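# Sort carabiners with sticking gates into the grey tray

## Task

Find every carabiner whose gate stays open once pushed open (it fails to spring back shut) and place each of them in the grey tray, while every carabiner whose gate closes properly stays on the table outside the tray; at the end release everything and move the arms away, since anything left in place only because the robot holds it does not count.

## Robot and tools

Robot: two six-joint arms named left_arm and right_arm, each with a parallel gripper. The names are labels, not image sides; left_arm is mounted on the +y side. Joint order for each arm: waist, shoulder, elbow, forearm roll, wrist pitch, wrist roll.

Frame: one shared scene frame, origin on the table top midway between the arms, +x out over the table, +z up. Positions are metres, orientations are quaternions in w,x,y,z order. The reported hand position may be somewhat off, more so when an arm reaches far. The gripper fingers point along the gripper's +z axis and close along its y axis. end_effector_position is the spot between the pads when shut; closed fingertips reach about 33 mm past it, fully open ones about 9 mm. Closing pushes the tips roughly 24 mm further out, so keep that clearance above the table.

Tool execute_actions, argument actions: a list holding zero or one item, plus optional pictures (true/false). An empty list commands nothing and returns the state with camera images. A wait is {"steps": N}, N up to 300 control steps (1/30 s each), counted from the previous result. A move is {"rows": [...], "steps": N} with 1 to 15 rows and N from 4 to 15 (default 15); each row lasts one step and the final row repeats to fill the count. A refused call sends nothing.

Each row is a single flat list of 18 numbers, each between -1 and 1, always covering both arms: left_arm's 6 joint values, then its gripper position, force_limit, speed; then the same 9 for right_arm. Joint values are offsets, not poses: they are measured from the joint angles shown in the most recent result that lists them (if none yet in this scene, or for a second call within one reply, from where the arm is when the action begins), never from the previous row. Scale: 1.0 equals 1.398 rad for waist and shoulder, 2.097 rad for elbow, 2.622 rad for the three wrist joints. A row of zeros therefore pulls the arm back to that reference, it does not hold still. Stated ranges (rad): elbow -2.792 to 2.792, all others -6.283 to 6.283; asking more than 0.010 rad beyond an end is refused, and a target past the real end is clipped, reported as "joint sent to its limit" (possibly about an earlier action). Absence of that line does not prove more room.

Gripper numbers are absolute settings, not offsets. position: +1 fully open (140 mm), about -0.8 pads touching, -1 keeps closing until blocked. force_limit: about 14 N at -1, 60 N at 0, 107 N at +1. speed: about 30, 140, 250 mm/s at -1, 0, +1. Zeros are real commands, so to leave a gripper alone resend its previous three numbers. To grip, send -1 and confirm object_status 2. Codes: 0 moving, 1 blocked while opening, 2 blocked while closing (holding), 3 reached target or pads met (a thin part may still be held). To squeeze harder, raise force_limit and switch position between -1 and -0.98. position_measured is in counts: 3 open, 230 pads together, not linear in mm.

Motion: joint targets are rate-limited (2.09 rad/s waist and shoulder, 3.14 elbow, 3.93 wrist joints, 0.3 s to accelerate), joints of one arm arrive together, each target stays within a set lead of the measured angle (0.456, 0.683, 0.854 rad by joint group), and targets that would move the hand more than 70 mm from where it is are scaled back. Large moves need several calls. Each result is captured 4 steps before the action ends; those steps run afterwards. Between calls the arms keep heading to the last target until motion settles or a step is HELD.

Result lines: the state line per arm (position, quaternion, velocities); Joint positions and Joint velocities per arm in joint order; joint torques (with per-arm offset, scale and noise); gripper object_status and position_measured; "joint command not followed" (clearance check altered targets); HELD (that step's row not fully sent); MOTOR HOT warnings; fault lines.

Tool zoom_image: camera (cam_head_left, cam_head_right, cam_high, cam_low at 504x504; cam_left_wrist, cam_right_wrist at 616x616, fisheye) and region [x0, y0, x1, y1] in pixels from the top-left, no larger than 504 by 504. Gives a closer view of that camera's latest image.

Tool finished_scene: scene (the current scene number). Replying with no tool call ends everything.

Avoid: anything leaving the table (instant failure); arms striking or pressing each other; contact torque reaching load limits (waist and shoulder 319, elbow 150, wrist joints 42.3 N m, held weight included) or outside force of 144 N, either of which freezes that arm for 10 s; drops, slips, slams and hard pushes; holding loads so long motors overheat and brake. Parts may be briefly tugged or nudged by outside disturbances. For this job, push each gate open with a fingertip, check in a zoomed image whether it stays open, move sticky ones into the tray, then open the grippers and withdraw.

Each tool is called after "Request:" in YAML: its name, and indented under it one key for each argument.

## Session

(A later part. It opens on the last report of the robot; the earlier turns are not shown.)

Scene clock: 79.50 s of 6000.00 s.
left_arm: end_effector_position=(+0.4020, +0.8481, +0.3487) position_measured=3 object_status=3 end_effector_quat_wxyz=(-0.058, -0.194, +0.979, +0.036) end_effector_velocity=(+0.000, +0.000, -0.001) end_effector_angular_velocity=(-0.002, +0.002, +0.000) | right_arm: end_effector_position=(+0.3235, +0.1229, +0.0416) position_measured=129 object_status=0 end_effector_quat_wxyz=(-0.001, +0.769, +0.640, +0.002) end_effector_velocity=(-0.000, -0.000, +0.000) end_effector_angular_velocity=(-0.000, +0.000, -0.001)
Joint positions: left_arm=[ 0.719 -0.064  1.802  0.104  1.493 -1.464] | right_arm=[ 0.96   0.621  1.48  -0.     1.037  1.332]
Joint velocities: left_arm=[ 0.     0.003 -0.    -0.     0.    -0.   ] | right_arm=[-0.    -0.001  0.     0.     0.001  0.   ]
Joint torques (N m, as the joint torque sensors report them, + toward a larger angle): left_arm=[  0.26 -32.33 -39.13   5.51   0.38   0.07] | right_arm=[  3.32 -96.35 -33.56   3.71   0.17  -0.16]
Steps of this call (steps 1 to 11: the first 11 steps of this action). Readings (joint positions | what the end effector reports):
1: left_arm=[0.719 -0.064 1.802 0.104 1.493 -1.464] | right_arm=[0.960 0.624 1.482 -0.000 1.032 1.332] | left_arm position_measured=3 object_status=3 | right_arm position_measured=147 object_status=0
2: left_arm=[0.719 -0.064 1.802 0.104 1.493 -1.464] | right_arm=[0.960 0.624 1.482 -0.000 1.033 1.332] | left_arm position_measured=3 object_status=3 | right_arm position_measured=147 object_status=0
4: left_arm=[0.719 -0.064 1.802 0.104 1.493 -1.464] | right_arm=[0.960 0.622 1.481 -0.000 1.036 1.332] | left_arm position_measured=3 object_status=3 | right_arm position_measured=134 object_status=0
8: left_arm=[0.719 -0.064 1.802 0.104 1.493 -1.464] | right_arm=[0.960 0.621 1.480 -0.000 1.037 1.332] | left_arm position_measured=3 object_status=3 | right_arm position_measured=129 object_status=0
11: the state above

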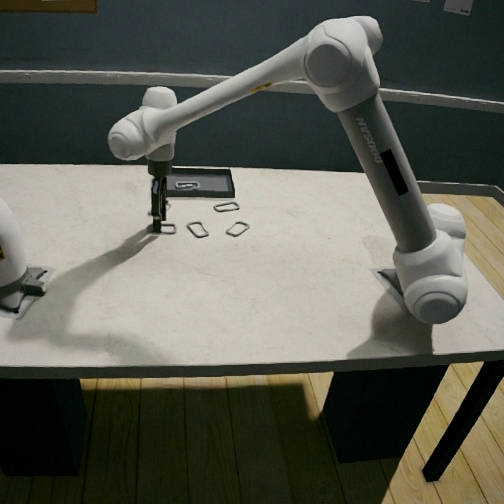

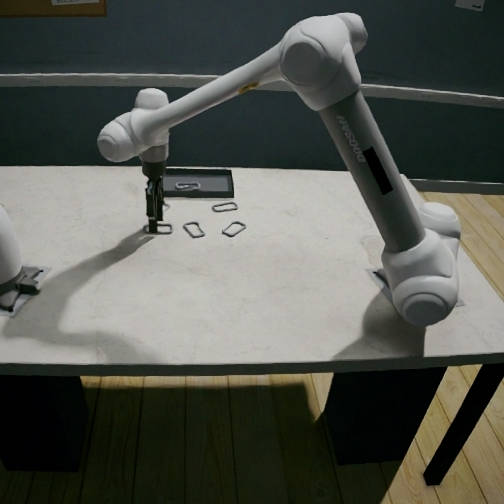

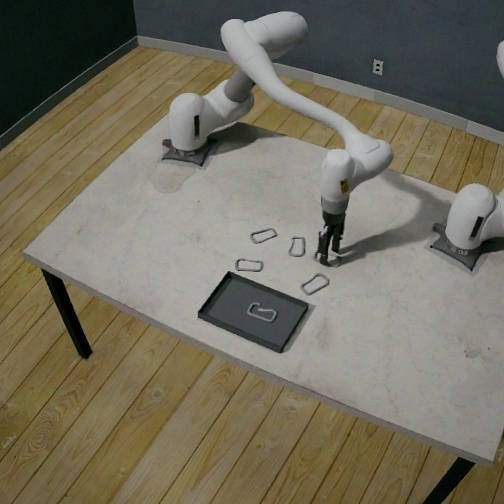

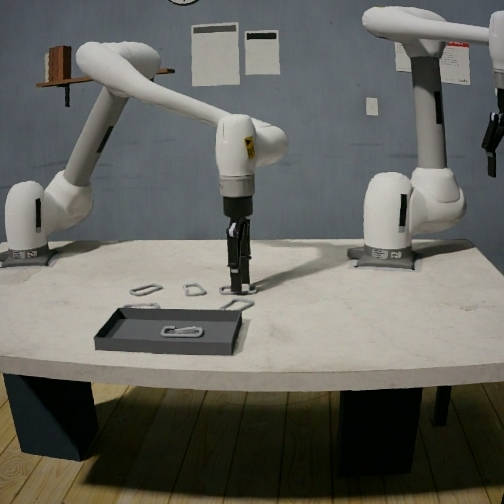

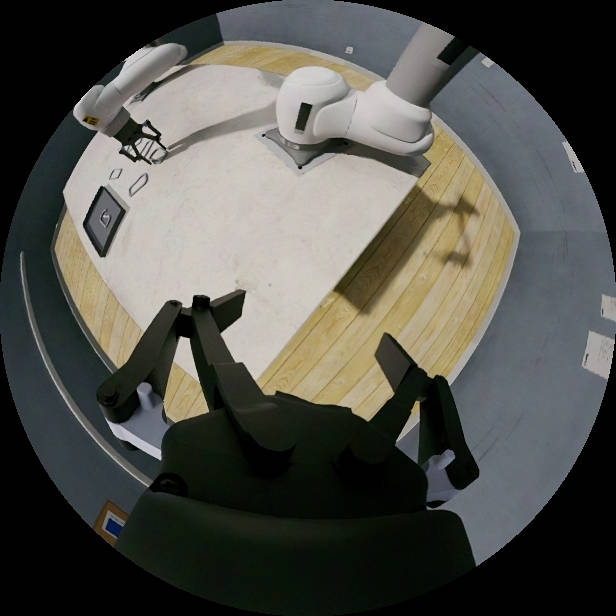

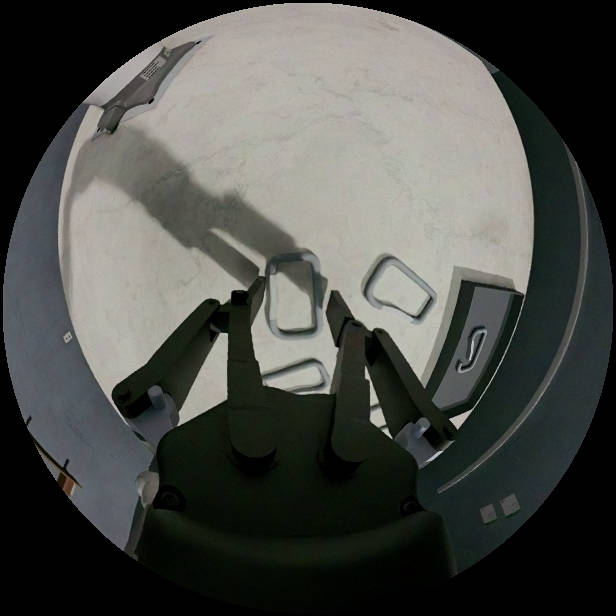

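Request:
execute_actions:
  actions: []
  pictures: true

Scene clock: 80.03 s of 6000.00 s.
left_arm: end_effector_position=(+0.4020, +0.8481, +0.3487) position_measured=3 object_status=3 end_effector_quat_wxyz=(-0.058, -0.194, +0.979, +0.036) end_effector_velocity=(+0.001, -0.001, -0.001) end_effector_angular_velocity=(-0.002, +0.002, -0.001) | right_arm: end_effector_position=(+0.3235, +0.1230, +0.0417) position_measured=129 object_status=3 end_effector_quat_wxyz=(-0.001, +0.769, +0.640, +0.002) end_effector_velocity=(+0.000, -0.000, -0.002) end_effector_angular_velocity=(-0.002, +0.001, -0.001)
Joint positions: left_arm=[ 0.719 -0.064  1.802  0.104  1.493 -1.464] | right_arm=[ 0.96   0.621  1.48  -0.     1.037  1.332]
Joint velocities: left_arm=[-0.001  0.002 -0.    -0.001  0.    -0.001] | right_arm=[-0.     0.002  0.    -0.    -0.     0.   ]
Joint torques (N m, as the joint torque sensors report them, + toward a larger angle): left_arm=[ -0.59 -32.3  -38.91   5.43   0.42   0.02] | right_arm=[  3.51 -99.76 -34.84   4.01  -0.23  -0.17]
Kept back: nothing.
Steps of this call (steps 1 to 4: the last 4 steps of your previous action; steps 5 to 15: the robot went on to your last target; step 16: nothing new was sent). Readings (joint positions | what the end effector reports):
1: left_arm=[0.719 -0.064 1.802 0.104 1.493 -1.464] | right_arm=[0.960 0.621 1.480 -0.000 1.037 1.332] | left_arm position_measured=3 object_status=3 | right_arm position_measured=129 object_status=0
2: left_arm=[0.719 -0.064 1.802 0.104 1.493 -1.464] | right_arm=[0.960 0.621 1.480 -0.000 1.037 1.332] | left_arm position_measured=3 object_status=3 | right_arm position_measured=129 object_status=0
4: left_arm=[0.719 -0.064 1.802 0.104 1.493 -1.464] | right_arm=[0.960 0.621 1.480 -0.000 1.037 1.332] | left_arm position_measured=3 object_status=3 | right_arm position_measured=129 object_status=3
8: left_arm=[0.719 -0.064 1.802 0.104 1.493 -1.464] | right_arm=[0.960 0.621 1.480 -0.000 1.037 1.332] | left_arm position_measured=3 object_status=3 | right_arm position_measured=129 object_status=3
16: the state above
All arms were judged still, so your last target was given up. Only a new action makes them travel on or press farther. Fingers that are still opening or closing keep moving.

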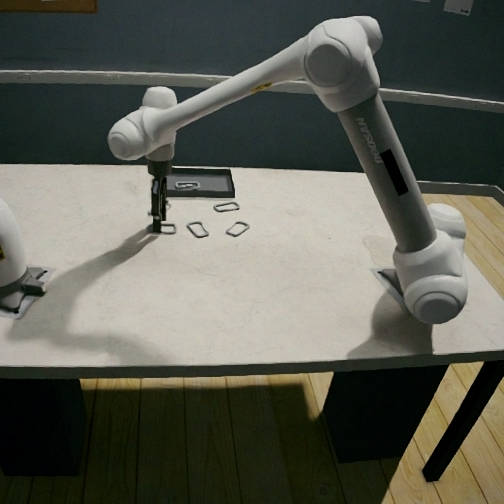

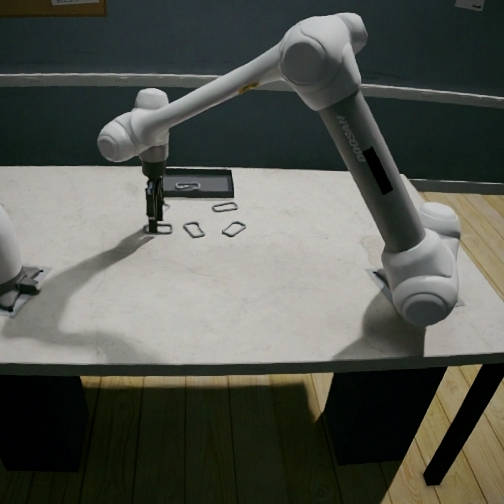

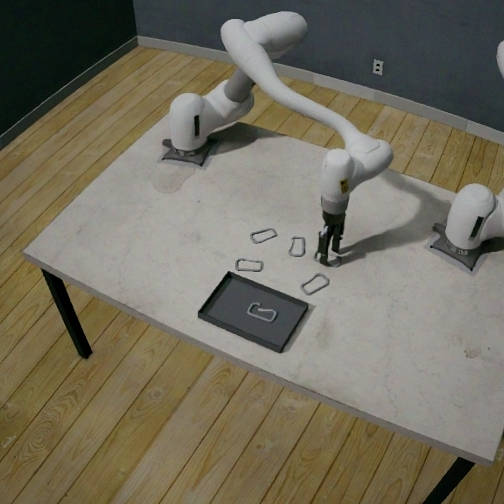

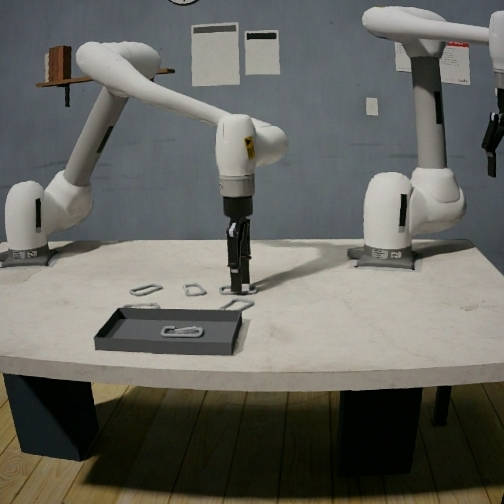

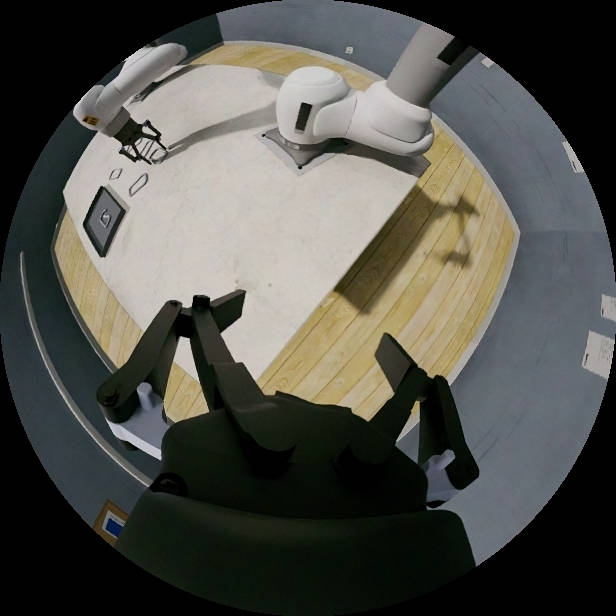

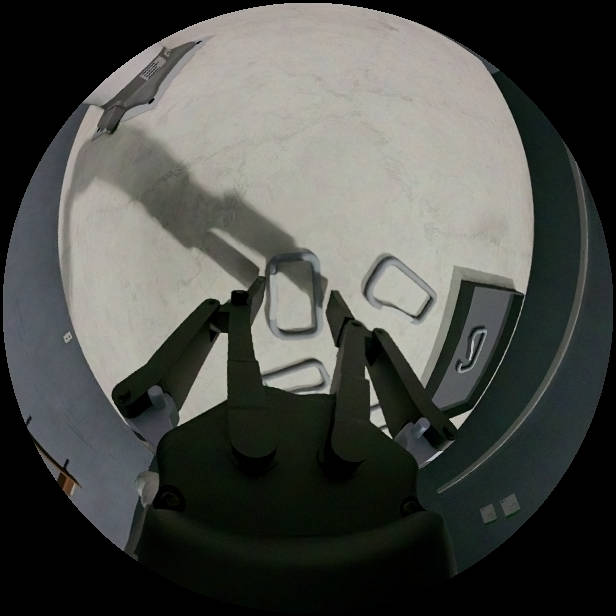

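Request:
zoom_image:
  camera: "cam_right_wrist"
  region: [220,200,400,380]

Region (220, 200, 400, 380) of cam_right_wrist's 616x616 image, scaled by 2.800, with more detail than that image has.

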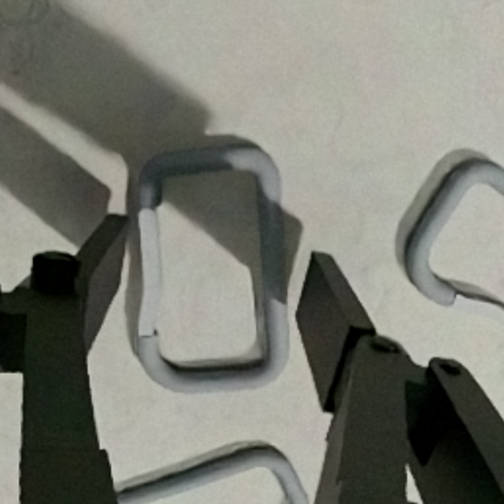

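Request:
execute_actions:
  actions:
    - {"rows":[[0,0,0,0,0,0,1,0,0.5,-0.0026,-0.015,0.0165,0,-0.0053,-0.0014,0,-0.3,-0.3]],"steps":12}
  pictures: false

Request:
execute_actions:
  actions:
    - {"rows":[[0,0,0,0,0,0,1,0,0.5,0,0.0024,0.0012,0,-0.002,0,0,-0.3,-0.3]],"steps":10}
  pictures: true

Request:
zoom_image:
  camera: "cam_right_wrist"
  region: [220,200,400,380]

Scene clock: 80.83 s of 6000.00 s.
left_arm: end_effector_position=(+0.4020, +0.8481, +0.3487) position_measured=3 object_status=3 end_effector_quat_wxyz=(-0.058, -0.194, +0.979, +0.036) end_effector_velocity=(+0.001, -0.001, -0.000) end_effector_angular_velocity=(-0.001, -0.000, -0.001) | right_arm: end_effector_position=(+0.3205, +0.1094, +0.0426) position_measured=129 object_status=3 end_effector_quat_wxyz=(-0.001, +0.769, +0.640, +0.002) end_effector_velocity=(-0.001, -0.009, +0.000) end_effector_angular_velocity=(+0.000, -0.000, +0.000)
Joint positions: left_arm=[ 0.719 -0.064  1.802  0.104  1.493 -1.464] | right_arm=[ 0.957  0.601  1.513 -0.     1.024  1.328]
Joint velocities: left_arm=[-0.003  0.    -0.    -0.001  0.    -0.001] | right_arm=[-0.003 -0.013  0.022 -0.    -0.01  -0.003]
Joint torques (N m, as the joint torque sensors report them, + toward a larger angle): left_arm=[ -0.44 -31.71 -39.12   5.39   0.26  -0.06] | right_arm=[  3.43 -95.5  -35.12   3.88  -0.23  -0.08]
Steps of this call (steps 1 to 16: nothing new was sent; steps 17 to 24: the first 8 steps of this action). Readings (joint positions | what the end effector reports):
17: left_arm=[0.719 -0.064 1.802 0.104 1.493 -1.464] | right_arm=[0.960 0.621 1.480 -0.000 1.037 1.332] | left_arm position_measured=3 object_status=3 | right_arm position_measured=129 object_status=3
18: left_arm=[0.719 -0.064 1.802 0.104 1.493 -1.464] | right_arm=[0.960 0.618 1.484 -0.000 1.036 1.332] | left_arm position_measured=3 object_status=3 | right_arm position_measured=129 object_status=3
20: left_arm=[0.719 -0.064 1.802 0.104 1.493 -1.464] | right_arm=[0.958 0.607 1.503 -0.000 1.028 1.330] | left_arm position_measured=3 object_status=3 | right_arm position_measured=129 object_status=3
24: the state above

Scene clock: 81.17 s of 6000.00 s.
left_arm: end_effector_position=(+0.4020, +0.8481, +0.3487) position_measured=3 object_status=3 end_effector_quat_wxyz=(-0.058, -0.194, +0.979, +0.036) end_effector_velocity=(+0.000, -0.000, -0.001) end_effector_angular_velocity=(-0.001, +0.001, +0.001) | right_arm: end_effector_position=(+0.3203, +0.1086, +0.0393) position_measured=129 object_status=3 end_effector_quat_wxyz=(-0.001, +0.769, +0.640, +0.002) end_effector_velocity=(-0.000, +0.000, -0.009) end_effector_angular_velocity=(-0.003, +0.002, -0.001)
Joint positions: left_arm=[ 0.719 -0.064  1.802  0.104  1.493 -1.464] | right_arm=[ 0.957  0.603  1.516 -0.     1.019  1.328]
Joint velocities: left_arm=[ 0.     0.001 -0.    -0.001 -0.    -0.   ] | right_arm=[ 0.     0.009  0.003  0.001 -0.009  0.001]
Joint torques (N m, as the joint torque sensors report them, + toward a larger angle): left_arm=[ -0.74 -31.68 -39.08   5.47   0.43   0.06] | right_arm=[  3.8  -96.78 -34.37   3.65  -0.11  -0.25]
Steps of this call (steps 1 to 4: the last 4 steps of your previous action; steps 5 to 10: the first 6 steps of this action, its rows measured from where the robot was after step 4). Readings (joint positions | what the end effector reports):
4: left_arm=[0.719 -0.064 1.802 0.104 1.493 -1.464] | right_arm=[0.957 0.600 1.514 -0.000 1.023 1.328] | left_arm position_measured=3 object_status=3 | right_arm position_measured=129 object_status=3
5: left_arm=[0.719 -0.064 1.802 0.104 1.493 -1.464] | right_arm=[0.957 0.600 1.514 -0.000 1.023 1.328] | left_arm position_measured=3 object_status=3 | right_arm position_measured=129 object_status=3
6: left_arm=[0.719 -0.064 1.802 0.104 1.493 -1.464] | right_arm=[0.957 0.600 1.515 -0.000 1.022 1.328] | left_arm position_measured=3 object_status=3 | right_arm position_measured=129 object_status=3
8: left_arm=[0.719 -0.064 1.802 0.104 1.493 -1.464] | right_arm=[0.957 0.602 1.516 -0.000 1.020 1.328] | left_arm position_measured=3 object_status=3 | right_arm position_measured=129 object_status=3
10: the state above

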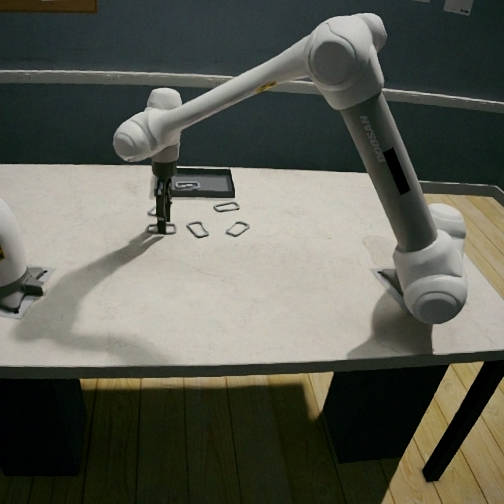

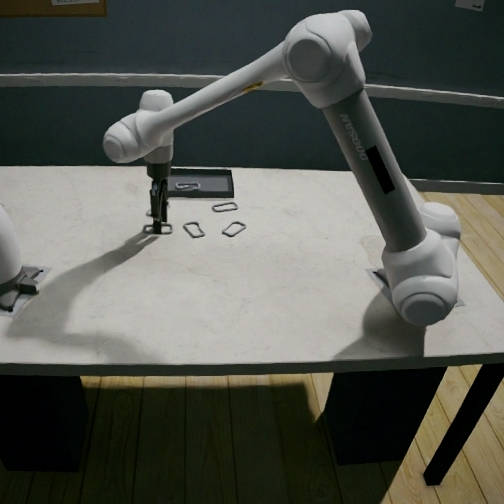

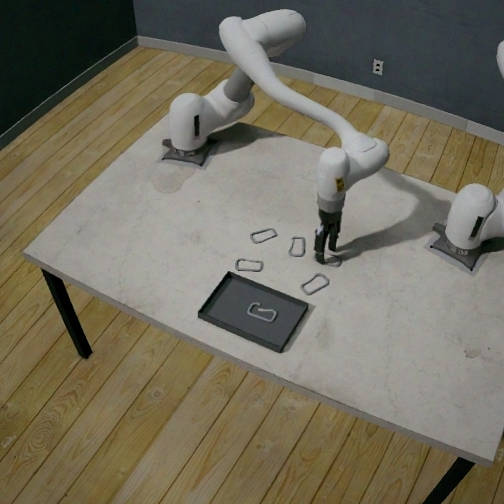

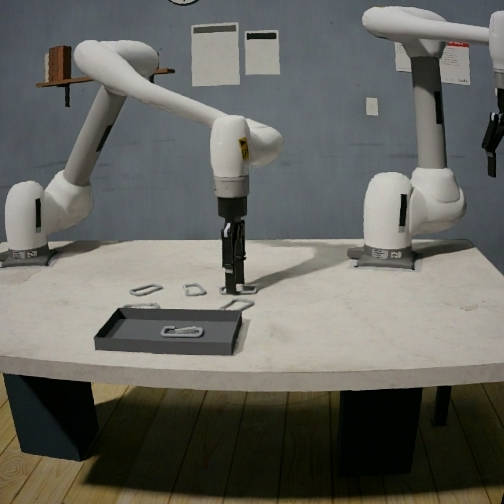

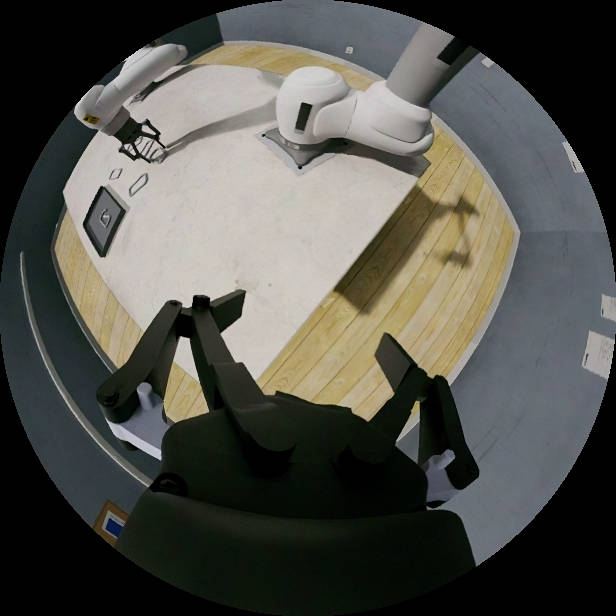

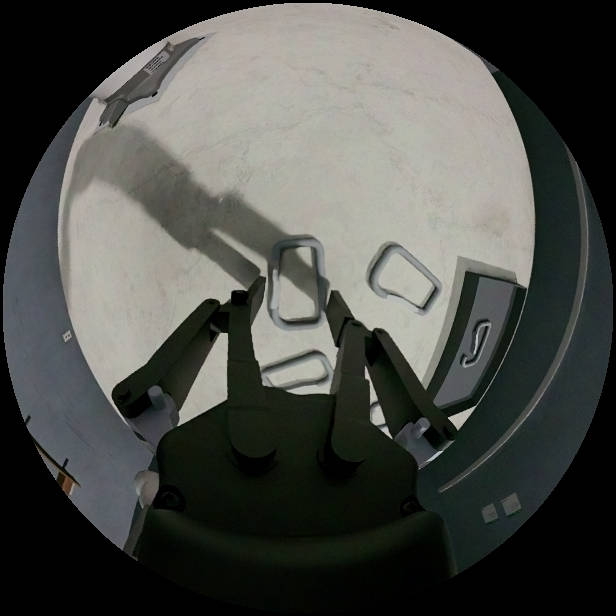

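Region (220, 200, 400, 380) of cam_right_wrist's 616x616 image, scaled by 2.800, with more detail than that image has.

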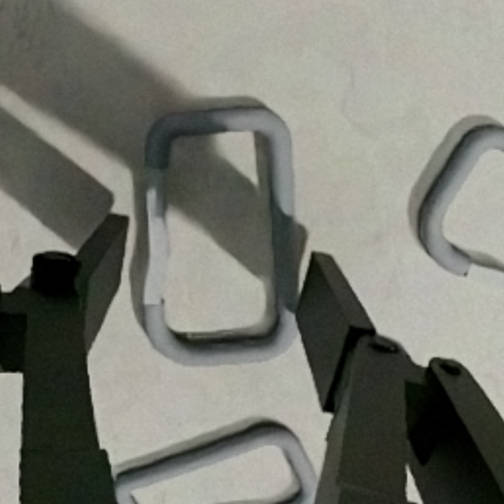

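Request:
execute_actions:
  actions:
    - {"rows":[[0,0,0,0,0,0,1,0,0.5,0,0.001,0.0005,0,-0.0008,0,0,-0.3,-0.3],[0,0,0,0,0,0,1,0,0.5,0,0.001,0.0005,0,-0.0008,0,0,-0.3,-0.3],[0,0,0,0,0,0,1,0,0.5,0,0.001,0.0005,0,-0.0008,0,0,-0.3,-0.3],[0,0,0,0,0,0,1,0,0.5,0,0.001,0.0005,0,-0.0008,0,-0.33,-0.1,-0.3]],"steps":15}
  pictures: false

Request:
execute_actions:
  actions:
    - {"steps":8}
  pictures: true

Request:
zoom_image:
  camera: "cam_right_wrist"
  region: [220,200,400,380]

Request:
execute_actions:
  actions:
    - {"rows":[[0,0,0,0,0,0,1,0,0.5,0,-0.0024,-0.0012,0,0.002,0,0,-0.3,-0.3]],"steps":15}
  pictures: true

Request:
zoom_image:
  camera: "cam_right_wrist"
  region: [220,200,400,380]

Scene clock: 81.87 s of 6000.00 s.
left_arm: end_effector_position=(+0.4020, +0.8481, +0.3487) position_measured=3 object_status=3 end_effector_quat_wxyz=(-0.058, -0.194, +0.979, +0.036) end_effector_velocity=(+0.000, -0.000, -0.000) end_effector_angular_velocity=(+0.000, +0.001, -0.002) | right_arm: end_effector_position=(+0.3206, +0.1087, +0.0380) position_measured=165 object_status=0 end_effector_quat_wxyz=(-0.001, +0.769, +0.640, +0.002) end_effector_velocity=(+0.001, +0.000, +0.003) end_effector_angular_velocity=(+0.003, -0.001, -0.001)
Joint positions: left_arm=[ 0.719 -0.064  1.802  0.104  1.493 -1.464] | right_arm=[ 0.957  0.604  1.517 -0.001  1.017  1.328]
Joint velocities: left_arm=[-0.001  0.     0.     0.001  0.     0.001] | right_arm=[-0.001 -0.003  0.     0.001 -0.    -0.   ]
Joint torques (N m, as the joint torque sensors report them, + toward a larger angle): left_arm=[ -0.17 -32.95 -38.95   5.43   0.32   0.04] | right_arm=[ 18.89 -21.1    9.38  11.92   0.29  -0.22]
Steps of this call (steps 1 to 4: the last 4 steps of your previous action; steps 5 to 10: the robot went on to your last target; steps 11 to 21: the first 11 steps of this action). Readings (joint positions | what the end effector reports):
11: left_arm=[0.719 -0.064 1.802 0.104 1.493 -1.464] | right_arm=[0.957 0.603 1.517 -0.000 1.018 1.328] | left_arm position_measured=3 object_status=3 | right_arm position_measured=129 object_status=3
12: left_arm=[0.719 -0.064 1.802 0.104 1.493 -1.464] | right_arm=[0.957 0.604 1.517 -0.000 1.018 1.328] | left_arm position_measured=3 object_status=3 | right_arm position_measured=129 object_status=3
14: left_arm=[0.719 -0.064 1.802 0.104 1.493 -1.464] | right_arm=[0.957 0.604 1.517 -0.000 1.017 1.328] | left_arm position_measured=3 object_status=3 | right_arm position_measured=129 object_status=0
18: left_arm=[0.719 -0.064 1.802 0.104 1.493 -1.464] | right_arm=[0.957 0.604 1.517 -0.001 1.017 1.328] | left_arm position_measured=3 object_status=3 | right_arm position_measured=148 object_status=0
21: the state above

Scene clock: 82.13 s of 6000.00 s.
left_arm: end_effector_position=(+0.4020, +0.8481, +0.3487) position_measured=3 object_status=3 end_effector_quat_wxyz=(-0.058, -0.194, +0.979, +0.036) end_effector_velocity=(+0.000, +0.000, -0.000) end_effector_angular_velocity=(+0.001, +0.000, +0.002) | right_arm: end_effector_position=(+0.3205, +0.1086, +0.0379) position_measured=171 object_status=3 end_effector_quat_wxyz=(-0.001, +0.769, +0.640, +0.002) end_effector_velocity=(-0.002, +0.000, +0.000) end_effector_angular_velocity=(+0.002, +0.004, -0.002)
Joint positions: left_arm=[ 0.719 -0.064  1.802  0.104  1.493 -1.464] | right_arm=[ 0.957  0.604  1.517 -0.     1.017  1.328]
Joint velocities: left_arm=[-0.     0.    -0.     0.001 -0.    -0.003] | right_arm=[ 0.    -0.001  0.001  0.005  0.    -0.   ]
Joint torques (N m, as the joint torque sensors report them, + toward a larger angle): left_arm=[ -0.13 -31.82 -38.96   5.39   0.35   0.03] | right_arm=[ 24.37 -13.04  16.04  13.6    1.27  -0.05]
Kept back: nothing.
Steps of this call (steps 1 to 4: the last 4 steps of your previous action; steps 5 to 8: the robot went on to your last target). Readings (joint positions | what the end effector reports):
1: left_arm=[0.719 -0.064 1.802 0.104 1.493 -1.464] | right_arm=[0.957 0.604 1.517 -0.001 1.017 1.328] | left_arm position_measured=3 object_status=3 | right_arm position_measured=170 object_status=0
2: left_arm=[0.719 -0.064 1.802 0.104 1.493 -1.464] | right_arm=[0.957 0.604 1.517 -0.001 1.017 1.328] | left_arm position_measured=3 object_status=3 | right_arm position_measured=171 object_status=0
4: left_arm=[0.719 -0.064 1.802 0.104 1.493 -1.464] | right_arm=[0.957 0.604 1.517 -0.001 1.017 1.328] | left_arm position_measured=3 object_status=3 | right_arm position_measured=171 object_status=0
8: the state above

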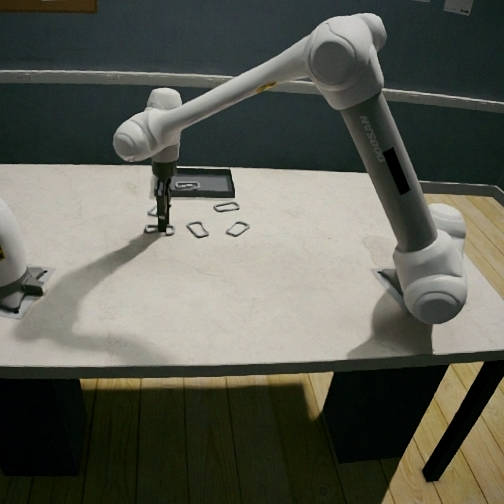

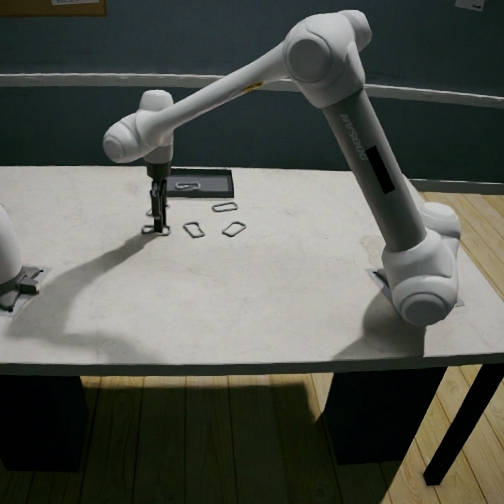

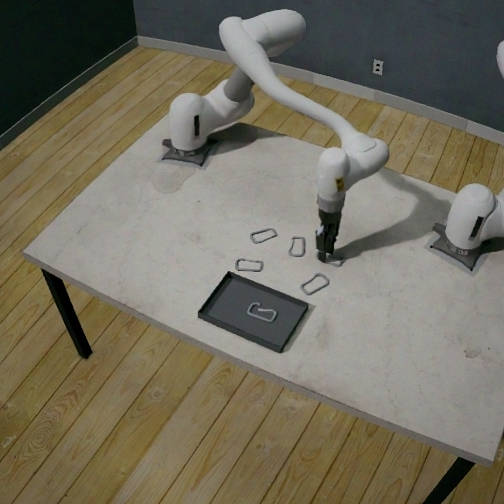

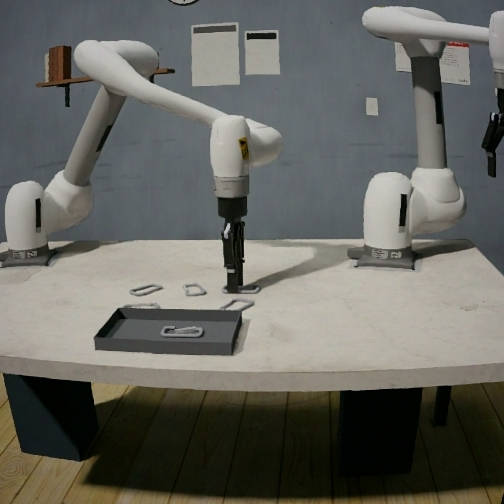

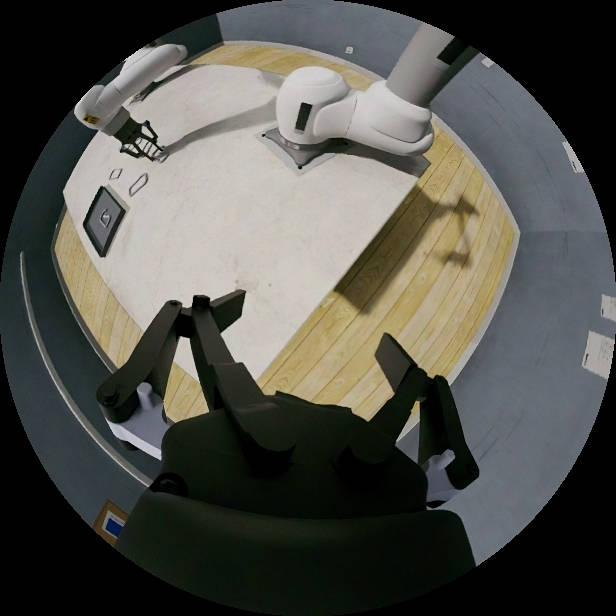

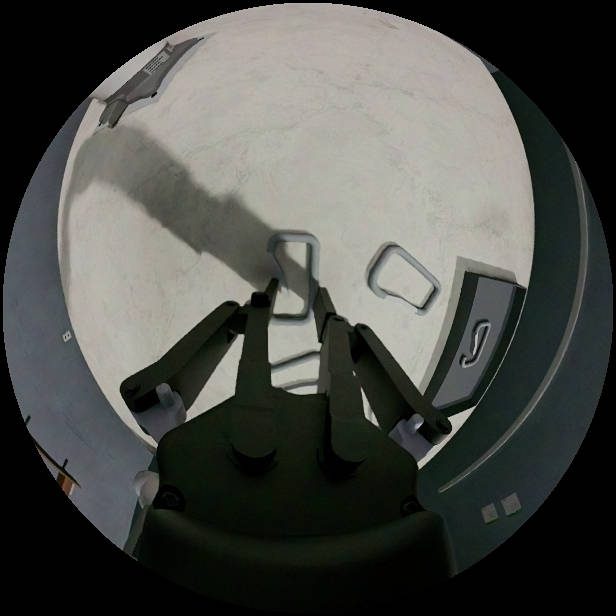

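Region (220, 200, 400, 380) of cam_right_wrist's 616x616 image, scaled by 2.800, with more detail than that image has.

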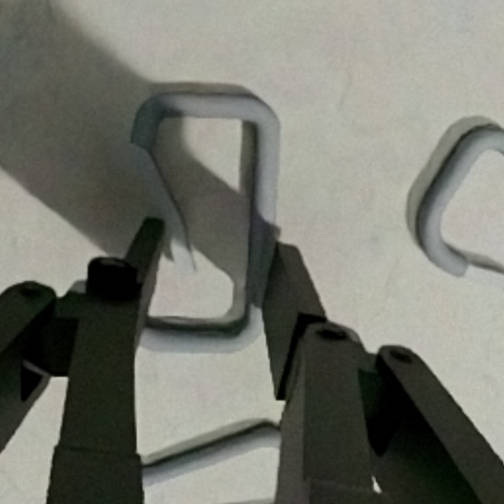

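Scene clock: 82.50 s of 6000.00 s.
left_arm: end_effector_position=(+0.4020, +0.8481, +0.3487) position_measured=3 object_status=3 end_effector_quat_wxyz=(-0.058, -0.194, +0.979, +0.036) end_effector_velocity=(+0.000, -0.000, -0.000) end_effector_angular_velocity=(-0.000, +0.000, -0.002) | right_arm: end_effector_position=(+0.3205, +0.1087, +0.0416) position_measured=129 object_status=0 end_effector_quat_wxyz=(-0.001, +0.769, +0.640, +0.002) end_effector_velocity=(+0.001, +0.001, +0.004) end_effector_angular_velocity=(+0.004, -0.002, -0.000)
Joint positions: left_arm=[ 0.719 -0.064  1.802  0.104  1.493 -1.464] | right_arm=[ 0.957  0.601  1.515 -0.     1.022  1.328]
Joint velocities: left_arm=[-0.001  0.     0.    -0.    -0.     0.001] | right_arm=[-0.    -0.005 -0.001 -0.     0.001 -0.   ]
Joint torques (N m, as the joint torque sensors report them, + toward a larger angle): left_arm=[  0.07 -31.79 -39.12   5.34   0.37   0.08] | right_arm=[  4.   -95.96 -34.65   3.93   0.04  -0.31]
Steps of this call (steps 1 to 11: the first 11 steps of this action). Readings (joint positions | what the end effector reports):
1: left_arm=[0.719 -0.064 1.802 0.104 1.493 -1.464] | right_arm=[0.957 0.604 1.517 -0.000 1.017 1.328] | left_arm position_measured=3 object_status=3 | right_arm position_measured=171 object_status=0
2: left_arm=[0.719 -0.064 1.802 0.104 1.493 -1.464] | right_arm=[0.957 0.603 1.517 0.000 1.017 1.328] | left_arm position_measured=3 object_status=3 | right_arm position_measured=169 object_status=0
4: left_arm=[0.719 -0.064 1.802 0.104 1.493 -1.464] | right_arm=[0.957 0.603 1.517 0.001 1.020 1.328] | left_arm position_measured=3 object_status=3 | right_arm position_measured=157 object_status=0
8: left_arm=[0.719 -0.064 1.802 0.104 1.493 -1.464] | right_arm=[0.957 0.601 1.515 -0.000 1.022 1.328] | left_arm position_measured=3 object_status=3 | right_arm position_measured=134 object_status=0
11: the state above

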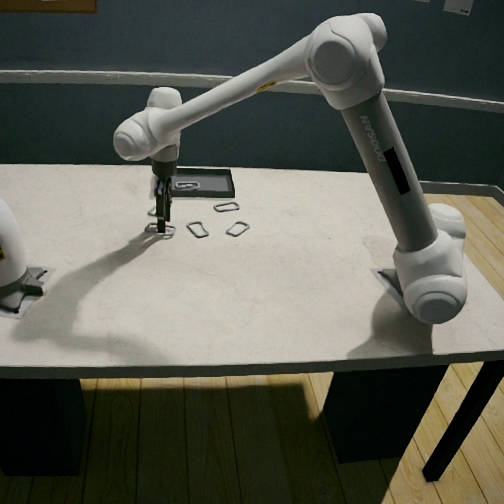

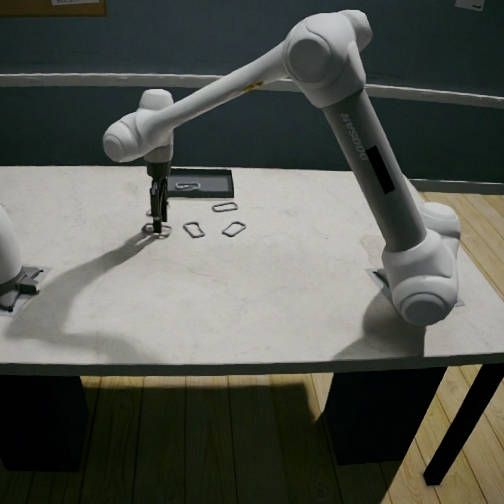

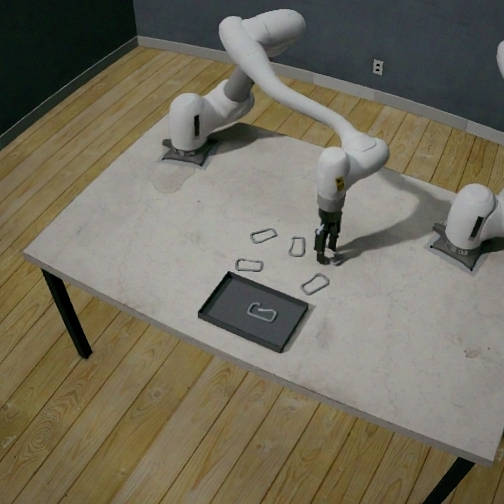

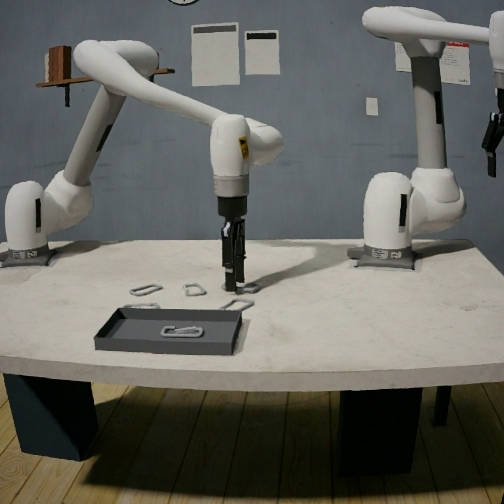

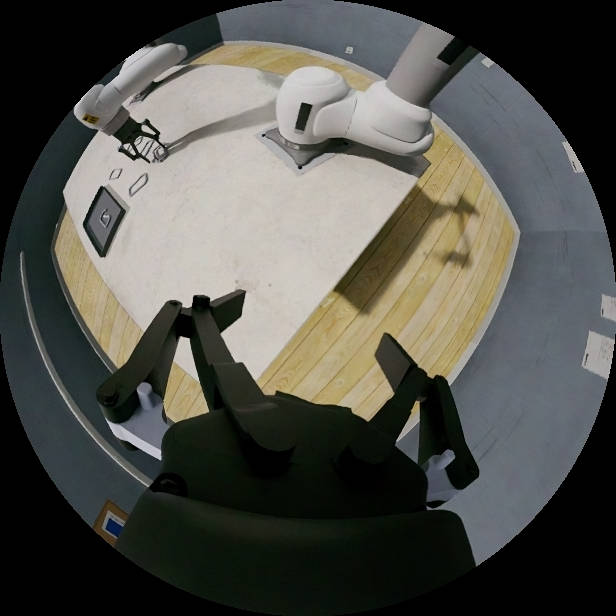

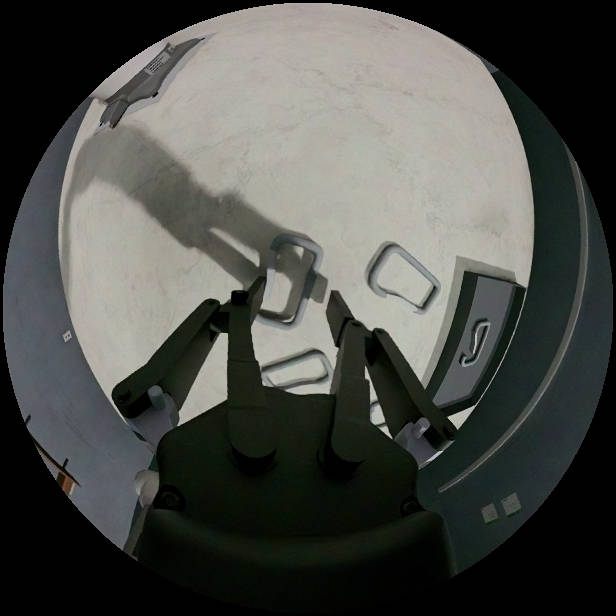

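Region (220, 200, 400, 380) of cam_right_wrist's 616x616 image, scaled by 2.800, with more detail than that image has.

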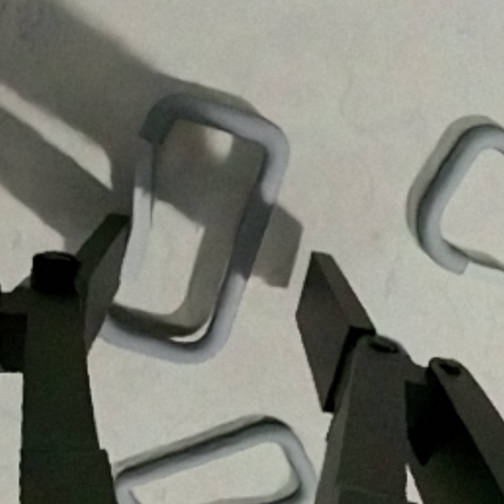

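Request:
execute_actions:
  actions:
    - {"rows":[[0,0,0,0,0,0,1,0,0.5,0,-0.012,-0.006,0,0.011,0,0,-0.3,-0.3]],"steps":15}
  pictures: false

Request:
execute_actions:
  actions:
    - {"steps":6}
  pictures: true

Request:
zoom_image:
  camera: "cam_right_wrist"
  region: [200,180,420,400]

Scene clock: 83.00 s of 6000.00 s.
left_arm: end_effector_position=(+0.4020, +0.8481, +0.3487) position_measured=3 object_status=3 end_effector_quat_wxyz=(-0.058, -0.194, +0.979, +0.036) end_effector_velocity=(-0.000, +0.001, +0.000) end_effector_angular_velocity=(+0.001, +0.000, +0.001) | right_arm: end_effector_position=(+0.3205, +0.1086, +0.0613) position_measured=129 object_status=3 end_effector_quat_wxyz=(-0.001, +0.769, +0.640, +0.002) end_effector_velocity=(-0.000, +0.000, +0.003) end_effector_angular_velocity=(-0.000, +0.000, +0.001)
Joint positions: left_arm=[ 0.719 -0.064  1.802  0.104  1.493 -1.464] | right_arm=[ 0.957  0.584  1.502 -0.     1.05   1.328]
Joint velocities: left_arm=[ 0.001 -0.     0.     0.001 -0.     0.   ] | right_arm=[ 0.    -0.002 -0.002 -0.     0.005 -0.   ]
Joint torques (N m, as the joint torque sensors report them, + toward a larger angle): left_arm=[ -0.71 -31.82 -39.12   5.33   0.44   0.07] | right_arm=[  2.33 -93.82 -35.72   4.02  -0.05  -0.29]
Steps of this call (steps 1 to 4: the last 4 steps of your previous action; steps 5 to 15: the first 11 steps of this action). Readings (joint positions | what the end effector reports):
5: left_arm=[0.719 -0.064 1.802 0.104 1.493 -1.464] | right_arm=[0.957 0.601 1.515 -0.000 1.022 1.328] | left_arm position_measured=3 object_status=3 | right_arm position_measured=129 object_status=3
6: left_arm=[0.719 -0.064 1.802 0.104 1.493 -1.464] | right_arm=[0.957 0.598 1.513 -0.001 1.027 1.328] | left_arm position_measured=3 object_status=3 | right_arm position_measured=129 object_status=3
8: left_arm=[0.719 -0.064 1.802 0.104 1.493 -1.464] | right_arm=[0.957 0.589 1.506 -0.001 1.041 1.328] | left_arm position_measured=3 object_status=3 | right_arm position_measured=129 object_status=3
12: left_arm=[0.719 -0.064 1.802 0.104 1.493 -1.464] | right_arm=[0.957 0.585 1.503 -0.001 1.049 1.328] | left_arm position_measured=3 object_status=3 | right_arm position_measured=129 object_status=3
15: the state above

Scene clock: 83.20 s of 6000.00 s.
left_arm: end_effector_position=(+0.4020, +0.8481, +0.3487) position_measured=3 object_status=3 end_effector_quat_wxyz=(-0.058, -0.194, +0.979, +0.036) end_effector_velocity=(+0.001, -0.000, -0.001) end_effector_angular_velocity=(-0.001, +0.001, -0.003) | right_arm: end_effector_position=(+0.3205, +0.1086, +0.0616) position_measured=129 object_status=3 end_effector_quat_wxyz=(-0.001, +0.769, +0.640, +0.002) end_effector_velocity=(+0.000, -0.000, +0.001) end_effector_angular_velocity=(+0.000, -0.001, +0.000)
Joint positions: left_arm=[ 0.719 -0.064  1.802  0.104  1.493 -1.464] | right_arm=[ 0.957  0.584  1.502 -0.     1.051  1.328]
Joint velocities: left_arm=[-0.001  0.002 -0.    -0.     0.     0.002] | right_arm=[-0.    -0.001  0.    -0.     0.    -0.   ]
Joint torques (N m, as the joint torque sensors report them, + toward a larger angle): left_arm=[ -0.11 -31.94 -39.24   5.53   0.34   0.04] | right_arm=[  1.66 -93.93 -34.81   3.72  -0.12  -0.4 ]
Kept back: nothing.
Steps of this call (steps 1 to 4: the last 4 steps of your previous action; steps 5 to 6: the robot went on to your last target). Readings (joint positions | what the end effector reports):
1: left_arm=[0.719 -0.064 1.802 0.104 1.493 -1.464] | right_arm=[0.957 0.584 1.502 -0.000 1.050 1.328] | left_arm position_measured=3 object_status=3 | right_arm position_measured=129 object_status=3
2: left_arm=[0.719 -0.064 1.802 0.104 1.493 -1.464] | right_arm=[0.957 0.584 1.502 -0.000 1.050 1.328] | left_arm position_measured=3 object_status=3 | right_arm position_measured=129 object_status=3
4: left_arm=[0.719 -0.064 1.802 0.104 1.493 -1.464] | right_arm=[0.957 0.584 1.502 -0.000 1.051 1.328] | left_arm position_measured=3 object_status=3 | right_arm position_measured=129 object_status=3
6: the state above

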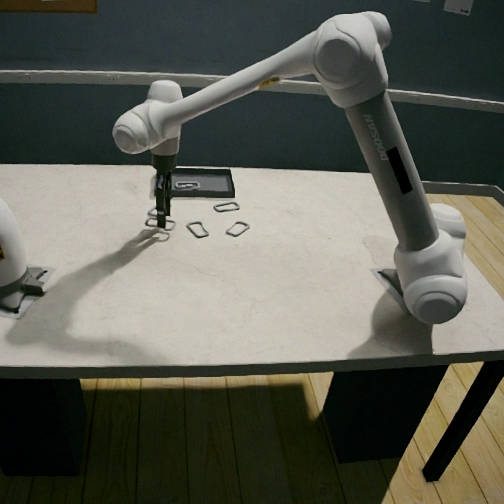

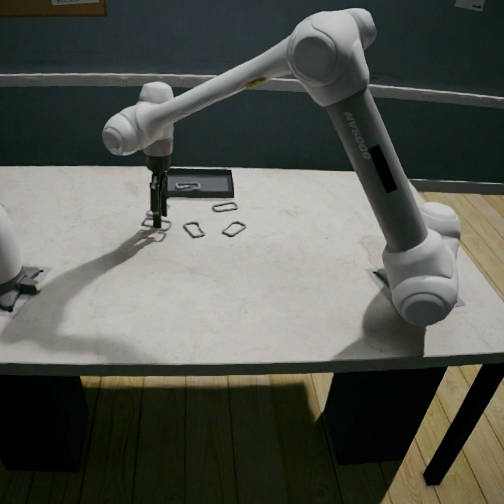

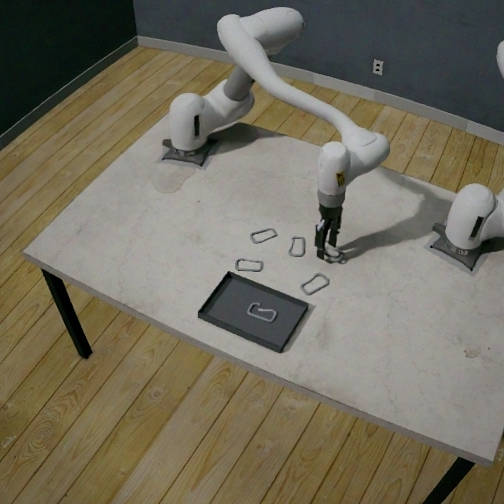

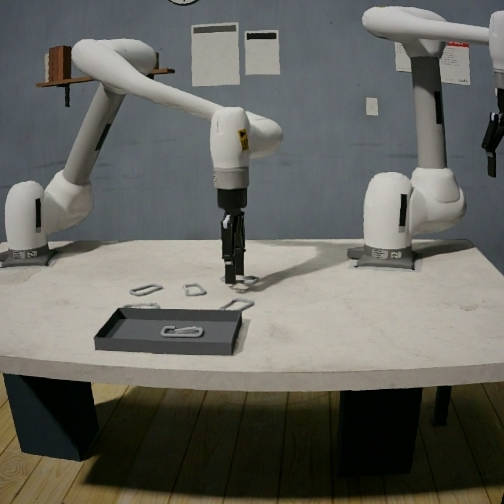

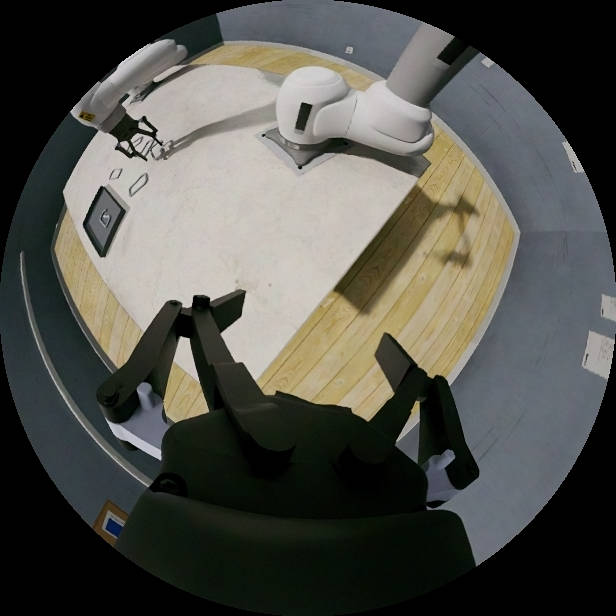

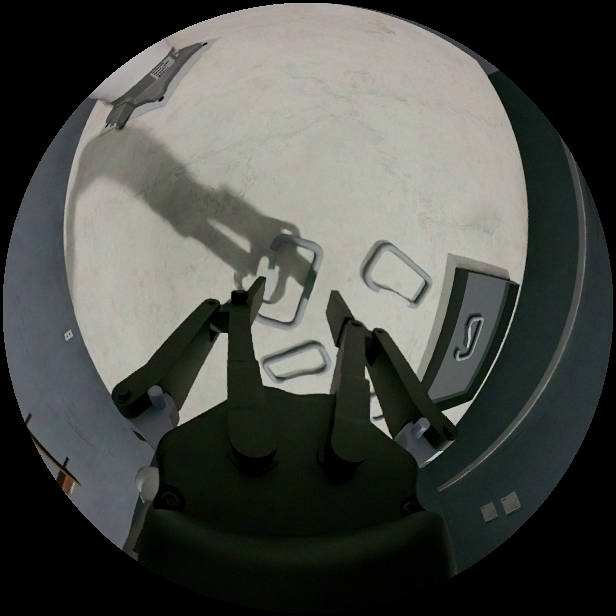

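Region (200, 180, 420, 400) of cam_right_wrist's 616x616 image, scaled by 2.291, with more detail than that image has.

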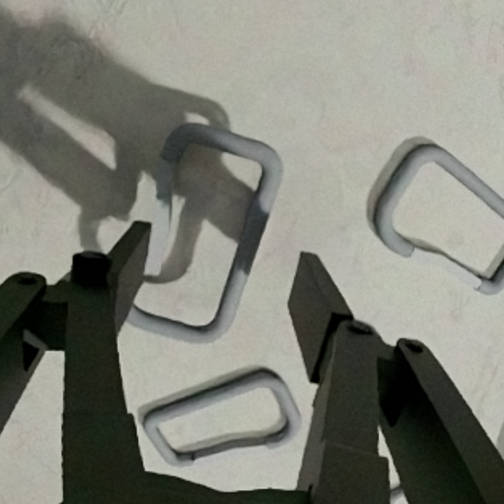

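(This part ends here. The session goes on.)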